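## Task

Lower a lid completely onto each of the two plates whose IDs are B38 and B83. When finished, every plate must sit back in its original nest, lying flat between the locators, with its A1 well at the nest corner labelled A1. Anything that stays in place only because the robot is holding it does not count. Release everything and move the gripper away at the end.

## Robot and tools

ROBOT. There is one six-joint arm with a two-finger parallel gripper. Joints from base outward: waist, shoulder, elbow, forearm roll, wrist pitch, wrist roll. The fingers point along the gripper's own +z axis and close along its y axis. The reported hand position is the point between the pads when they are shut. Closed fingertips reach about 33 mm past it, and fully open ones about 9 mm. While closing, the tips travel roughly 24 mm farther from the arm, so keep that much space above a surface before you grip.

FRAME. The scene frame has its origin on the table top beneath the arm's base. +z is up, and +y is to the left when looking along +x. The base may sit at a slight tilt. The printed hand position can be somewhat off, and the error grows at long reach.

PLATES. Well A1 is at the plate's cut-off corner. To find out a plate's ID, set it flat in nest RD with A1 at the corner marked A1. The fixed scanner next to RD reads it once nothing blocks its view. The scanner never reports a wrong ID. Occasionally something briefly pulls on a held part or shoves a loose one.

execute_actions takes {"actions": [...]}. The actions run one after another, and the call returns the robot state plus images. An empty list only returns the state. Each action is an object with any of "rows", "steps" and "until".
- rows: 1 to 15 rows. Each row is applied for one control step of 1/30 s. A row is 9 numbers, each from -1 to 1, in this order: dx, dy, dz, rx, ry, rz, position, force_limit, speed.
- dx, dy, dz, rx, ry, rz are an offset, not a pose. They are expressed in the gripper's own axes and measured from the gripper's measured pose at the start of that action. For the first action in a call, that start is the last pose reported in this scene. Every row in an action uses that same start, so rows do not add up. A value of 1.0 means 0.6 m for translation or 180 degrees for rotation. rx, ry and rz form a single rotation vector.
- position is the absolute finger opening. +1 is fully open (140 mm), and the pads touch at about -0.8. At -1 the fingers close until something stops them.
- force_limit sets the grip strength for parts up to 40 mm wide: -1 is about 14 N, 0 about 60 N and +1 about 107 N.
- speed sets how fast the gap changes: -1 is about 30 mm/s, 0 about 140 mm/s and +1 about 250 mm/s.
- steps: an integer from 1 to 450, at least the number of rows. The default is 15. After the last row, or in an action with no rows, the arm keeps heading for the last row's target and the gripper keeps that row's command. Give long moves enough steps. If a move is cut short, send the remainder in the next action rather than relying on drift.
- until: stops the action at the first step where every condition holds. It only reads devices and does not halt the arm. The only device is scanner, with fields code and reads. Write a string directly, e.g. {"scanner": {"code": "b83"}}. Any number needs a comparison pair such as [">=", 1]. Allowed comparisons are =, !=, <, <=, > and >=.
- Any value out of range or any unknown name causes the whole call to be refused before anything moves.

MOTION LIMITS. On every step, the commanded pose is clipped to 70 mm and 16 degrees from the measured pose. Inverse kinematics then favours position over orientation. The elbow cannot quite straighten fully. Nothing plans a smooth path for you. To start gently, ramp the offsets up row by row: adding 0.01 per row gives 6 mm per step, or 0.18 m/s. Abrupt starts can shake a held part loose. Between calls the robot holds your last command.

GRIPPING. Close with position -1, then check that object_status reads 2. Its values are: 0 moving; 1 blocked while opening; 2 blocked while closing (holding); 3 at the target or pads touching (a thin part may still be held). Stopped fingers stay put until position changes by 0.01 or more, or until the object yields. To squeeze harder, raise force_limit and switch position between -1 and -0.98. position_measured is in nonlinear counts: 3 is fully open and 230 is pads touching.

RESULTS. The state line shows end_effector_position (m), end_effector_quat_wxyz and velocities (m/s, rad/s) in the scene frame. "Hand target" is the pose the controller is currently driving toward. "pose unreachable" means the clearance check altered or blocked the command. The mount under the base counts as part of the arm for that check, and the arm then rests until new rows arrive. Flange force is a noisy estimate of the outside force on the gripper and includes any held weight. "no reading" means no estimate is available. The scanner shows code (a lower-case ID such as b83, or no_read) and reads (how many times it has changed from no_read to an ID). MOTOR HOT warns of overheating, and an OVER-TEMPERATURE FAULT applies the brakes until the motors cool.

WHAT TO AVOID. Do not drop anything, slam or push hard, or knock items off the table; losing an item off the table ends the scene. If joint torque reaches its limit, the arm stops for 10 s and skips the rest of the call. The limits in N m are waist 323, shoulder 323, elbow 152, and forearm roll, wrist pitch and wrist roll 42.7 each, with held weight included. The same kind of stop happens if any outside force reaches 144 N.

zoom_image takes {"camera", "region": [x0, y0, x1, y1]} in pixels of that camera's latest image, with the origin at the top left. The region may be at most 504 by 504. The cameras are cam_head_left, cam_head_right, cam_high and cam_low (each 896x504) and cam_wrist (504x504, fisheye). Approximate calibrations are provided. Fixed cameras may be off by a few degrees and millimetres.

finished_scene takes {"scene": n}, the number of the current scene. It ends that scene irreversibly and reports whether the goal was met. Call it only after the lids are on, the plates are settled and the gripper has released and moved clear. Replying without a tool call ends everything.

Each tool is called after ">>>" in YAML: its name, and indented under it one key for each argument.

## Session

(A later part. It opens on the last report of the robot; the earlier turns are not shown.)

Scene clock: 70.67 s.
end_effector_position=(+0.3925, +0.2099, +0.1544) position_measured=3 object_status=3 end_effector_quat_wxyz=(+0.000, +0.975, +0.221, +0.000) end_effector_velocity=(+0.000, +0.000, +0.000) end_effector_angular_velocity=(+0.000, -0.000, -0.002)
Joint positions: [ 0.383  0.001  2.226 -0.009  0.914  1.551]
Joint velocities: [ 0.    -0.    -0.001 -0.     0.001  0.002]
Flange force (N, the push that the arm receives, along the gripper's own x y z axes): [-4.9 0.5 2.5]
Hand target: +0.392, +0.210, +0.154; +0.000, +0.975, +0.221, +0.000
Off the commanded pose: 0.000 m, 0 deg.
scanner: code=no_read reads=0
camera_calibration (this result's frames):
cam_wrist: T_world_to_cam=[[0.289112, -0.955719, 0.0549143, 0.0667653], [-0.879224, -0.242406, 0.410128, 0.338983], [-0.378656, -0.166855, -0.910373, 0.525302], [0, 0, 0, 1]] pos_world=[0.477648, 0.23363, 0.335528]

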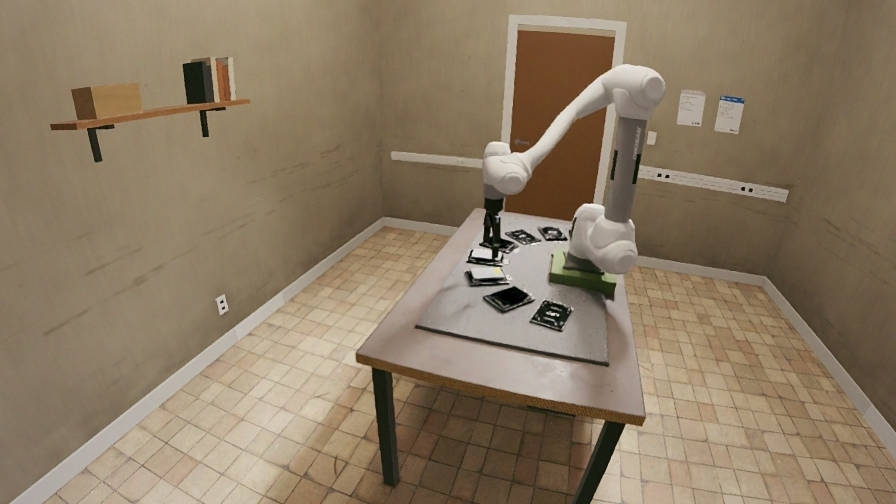

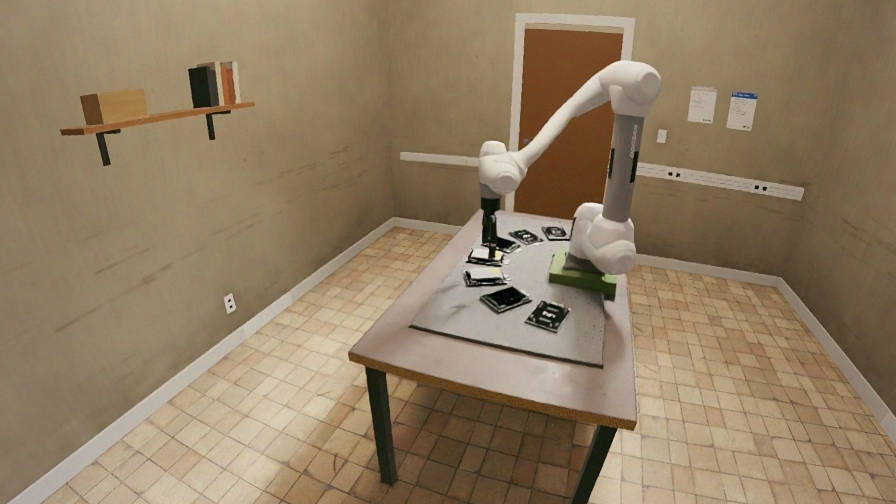

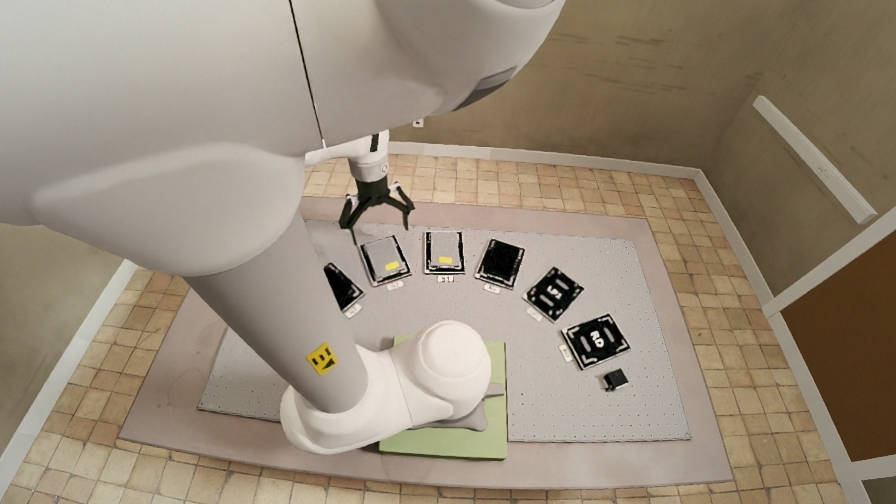

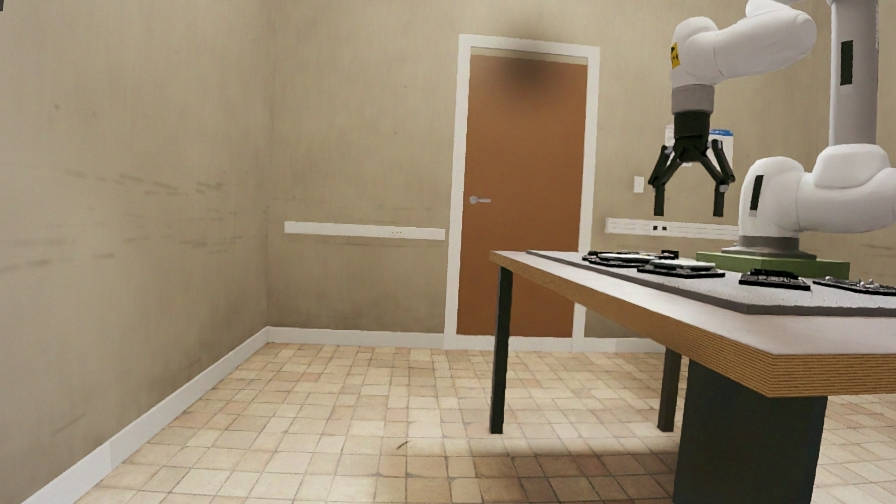

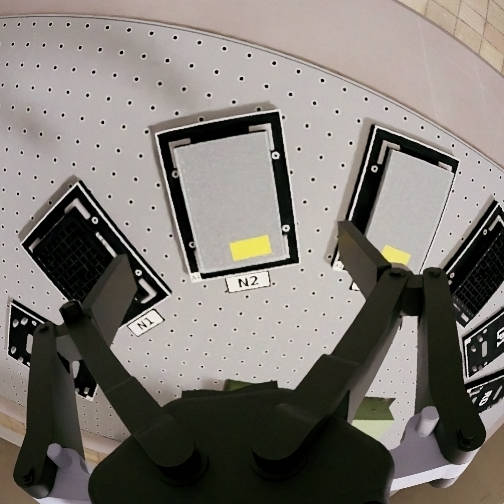

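Before finishing, I'll check that both lids sit flat.

>>> zoom_image:
  camera: "cam_low"
  region: [570, 240, 750, 290]

>>> zoom_image:
  camera: "cam_wrist"
  region: [145, 100, 315, 300]

>>> zoom_image:
  camera: "cam_high"
  region: [340, 215, 540, 305]

Region (570, 240, 750, 290) of cam_low's 896x504 image, scaled by 2.800, with more detail than that image has.

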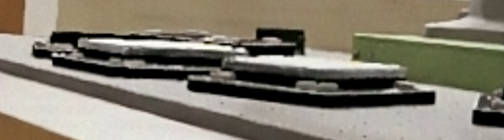

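Region (145, 100, 315, 300) of cam_wrist's 504x504 image, scaled by 2.520, with more detail than that image has; it fills the left 428 columns of this view, and the rest is white.

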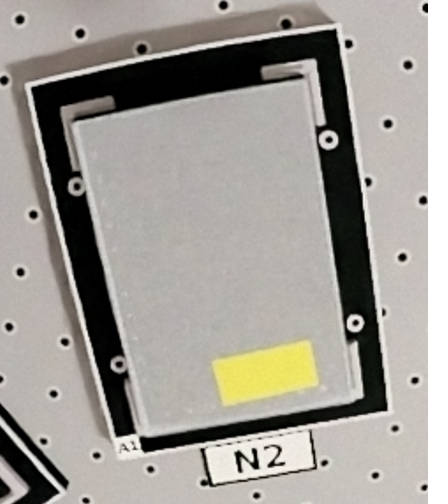

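Region (340, 215, 540, 305) of cam_high's 896x504 image, scaled by 2.520, with more detail than that image has; it fills the top 227 rows of this view, and the rest is white.

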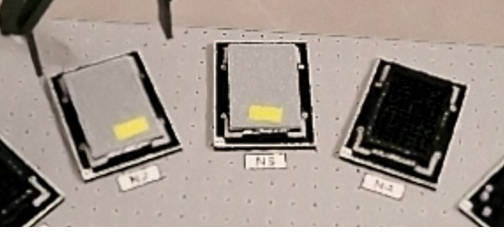

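Both lids sit flat and centred on N2 (B38) and N3 (B83), and the gripper is open and clear.

>>> finished_scene:
  scene: 2

The scene is finished: the task was done.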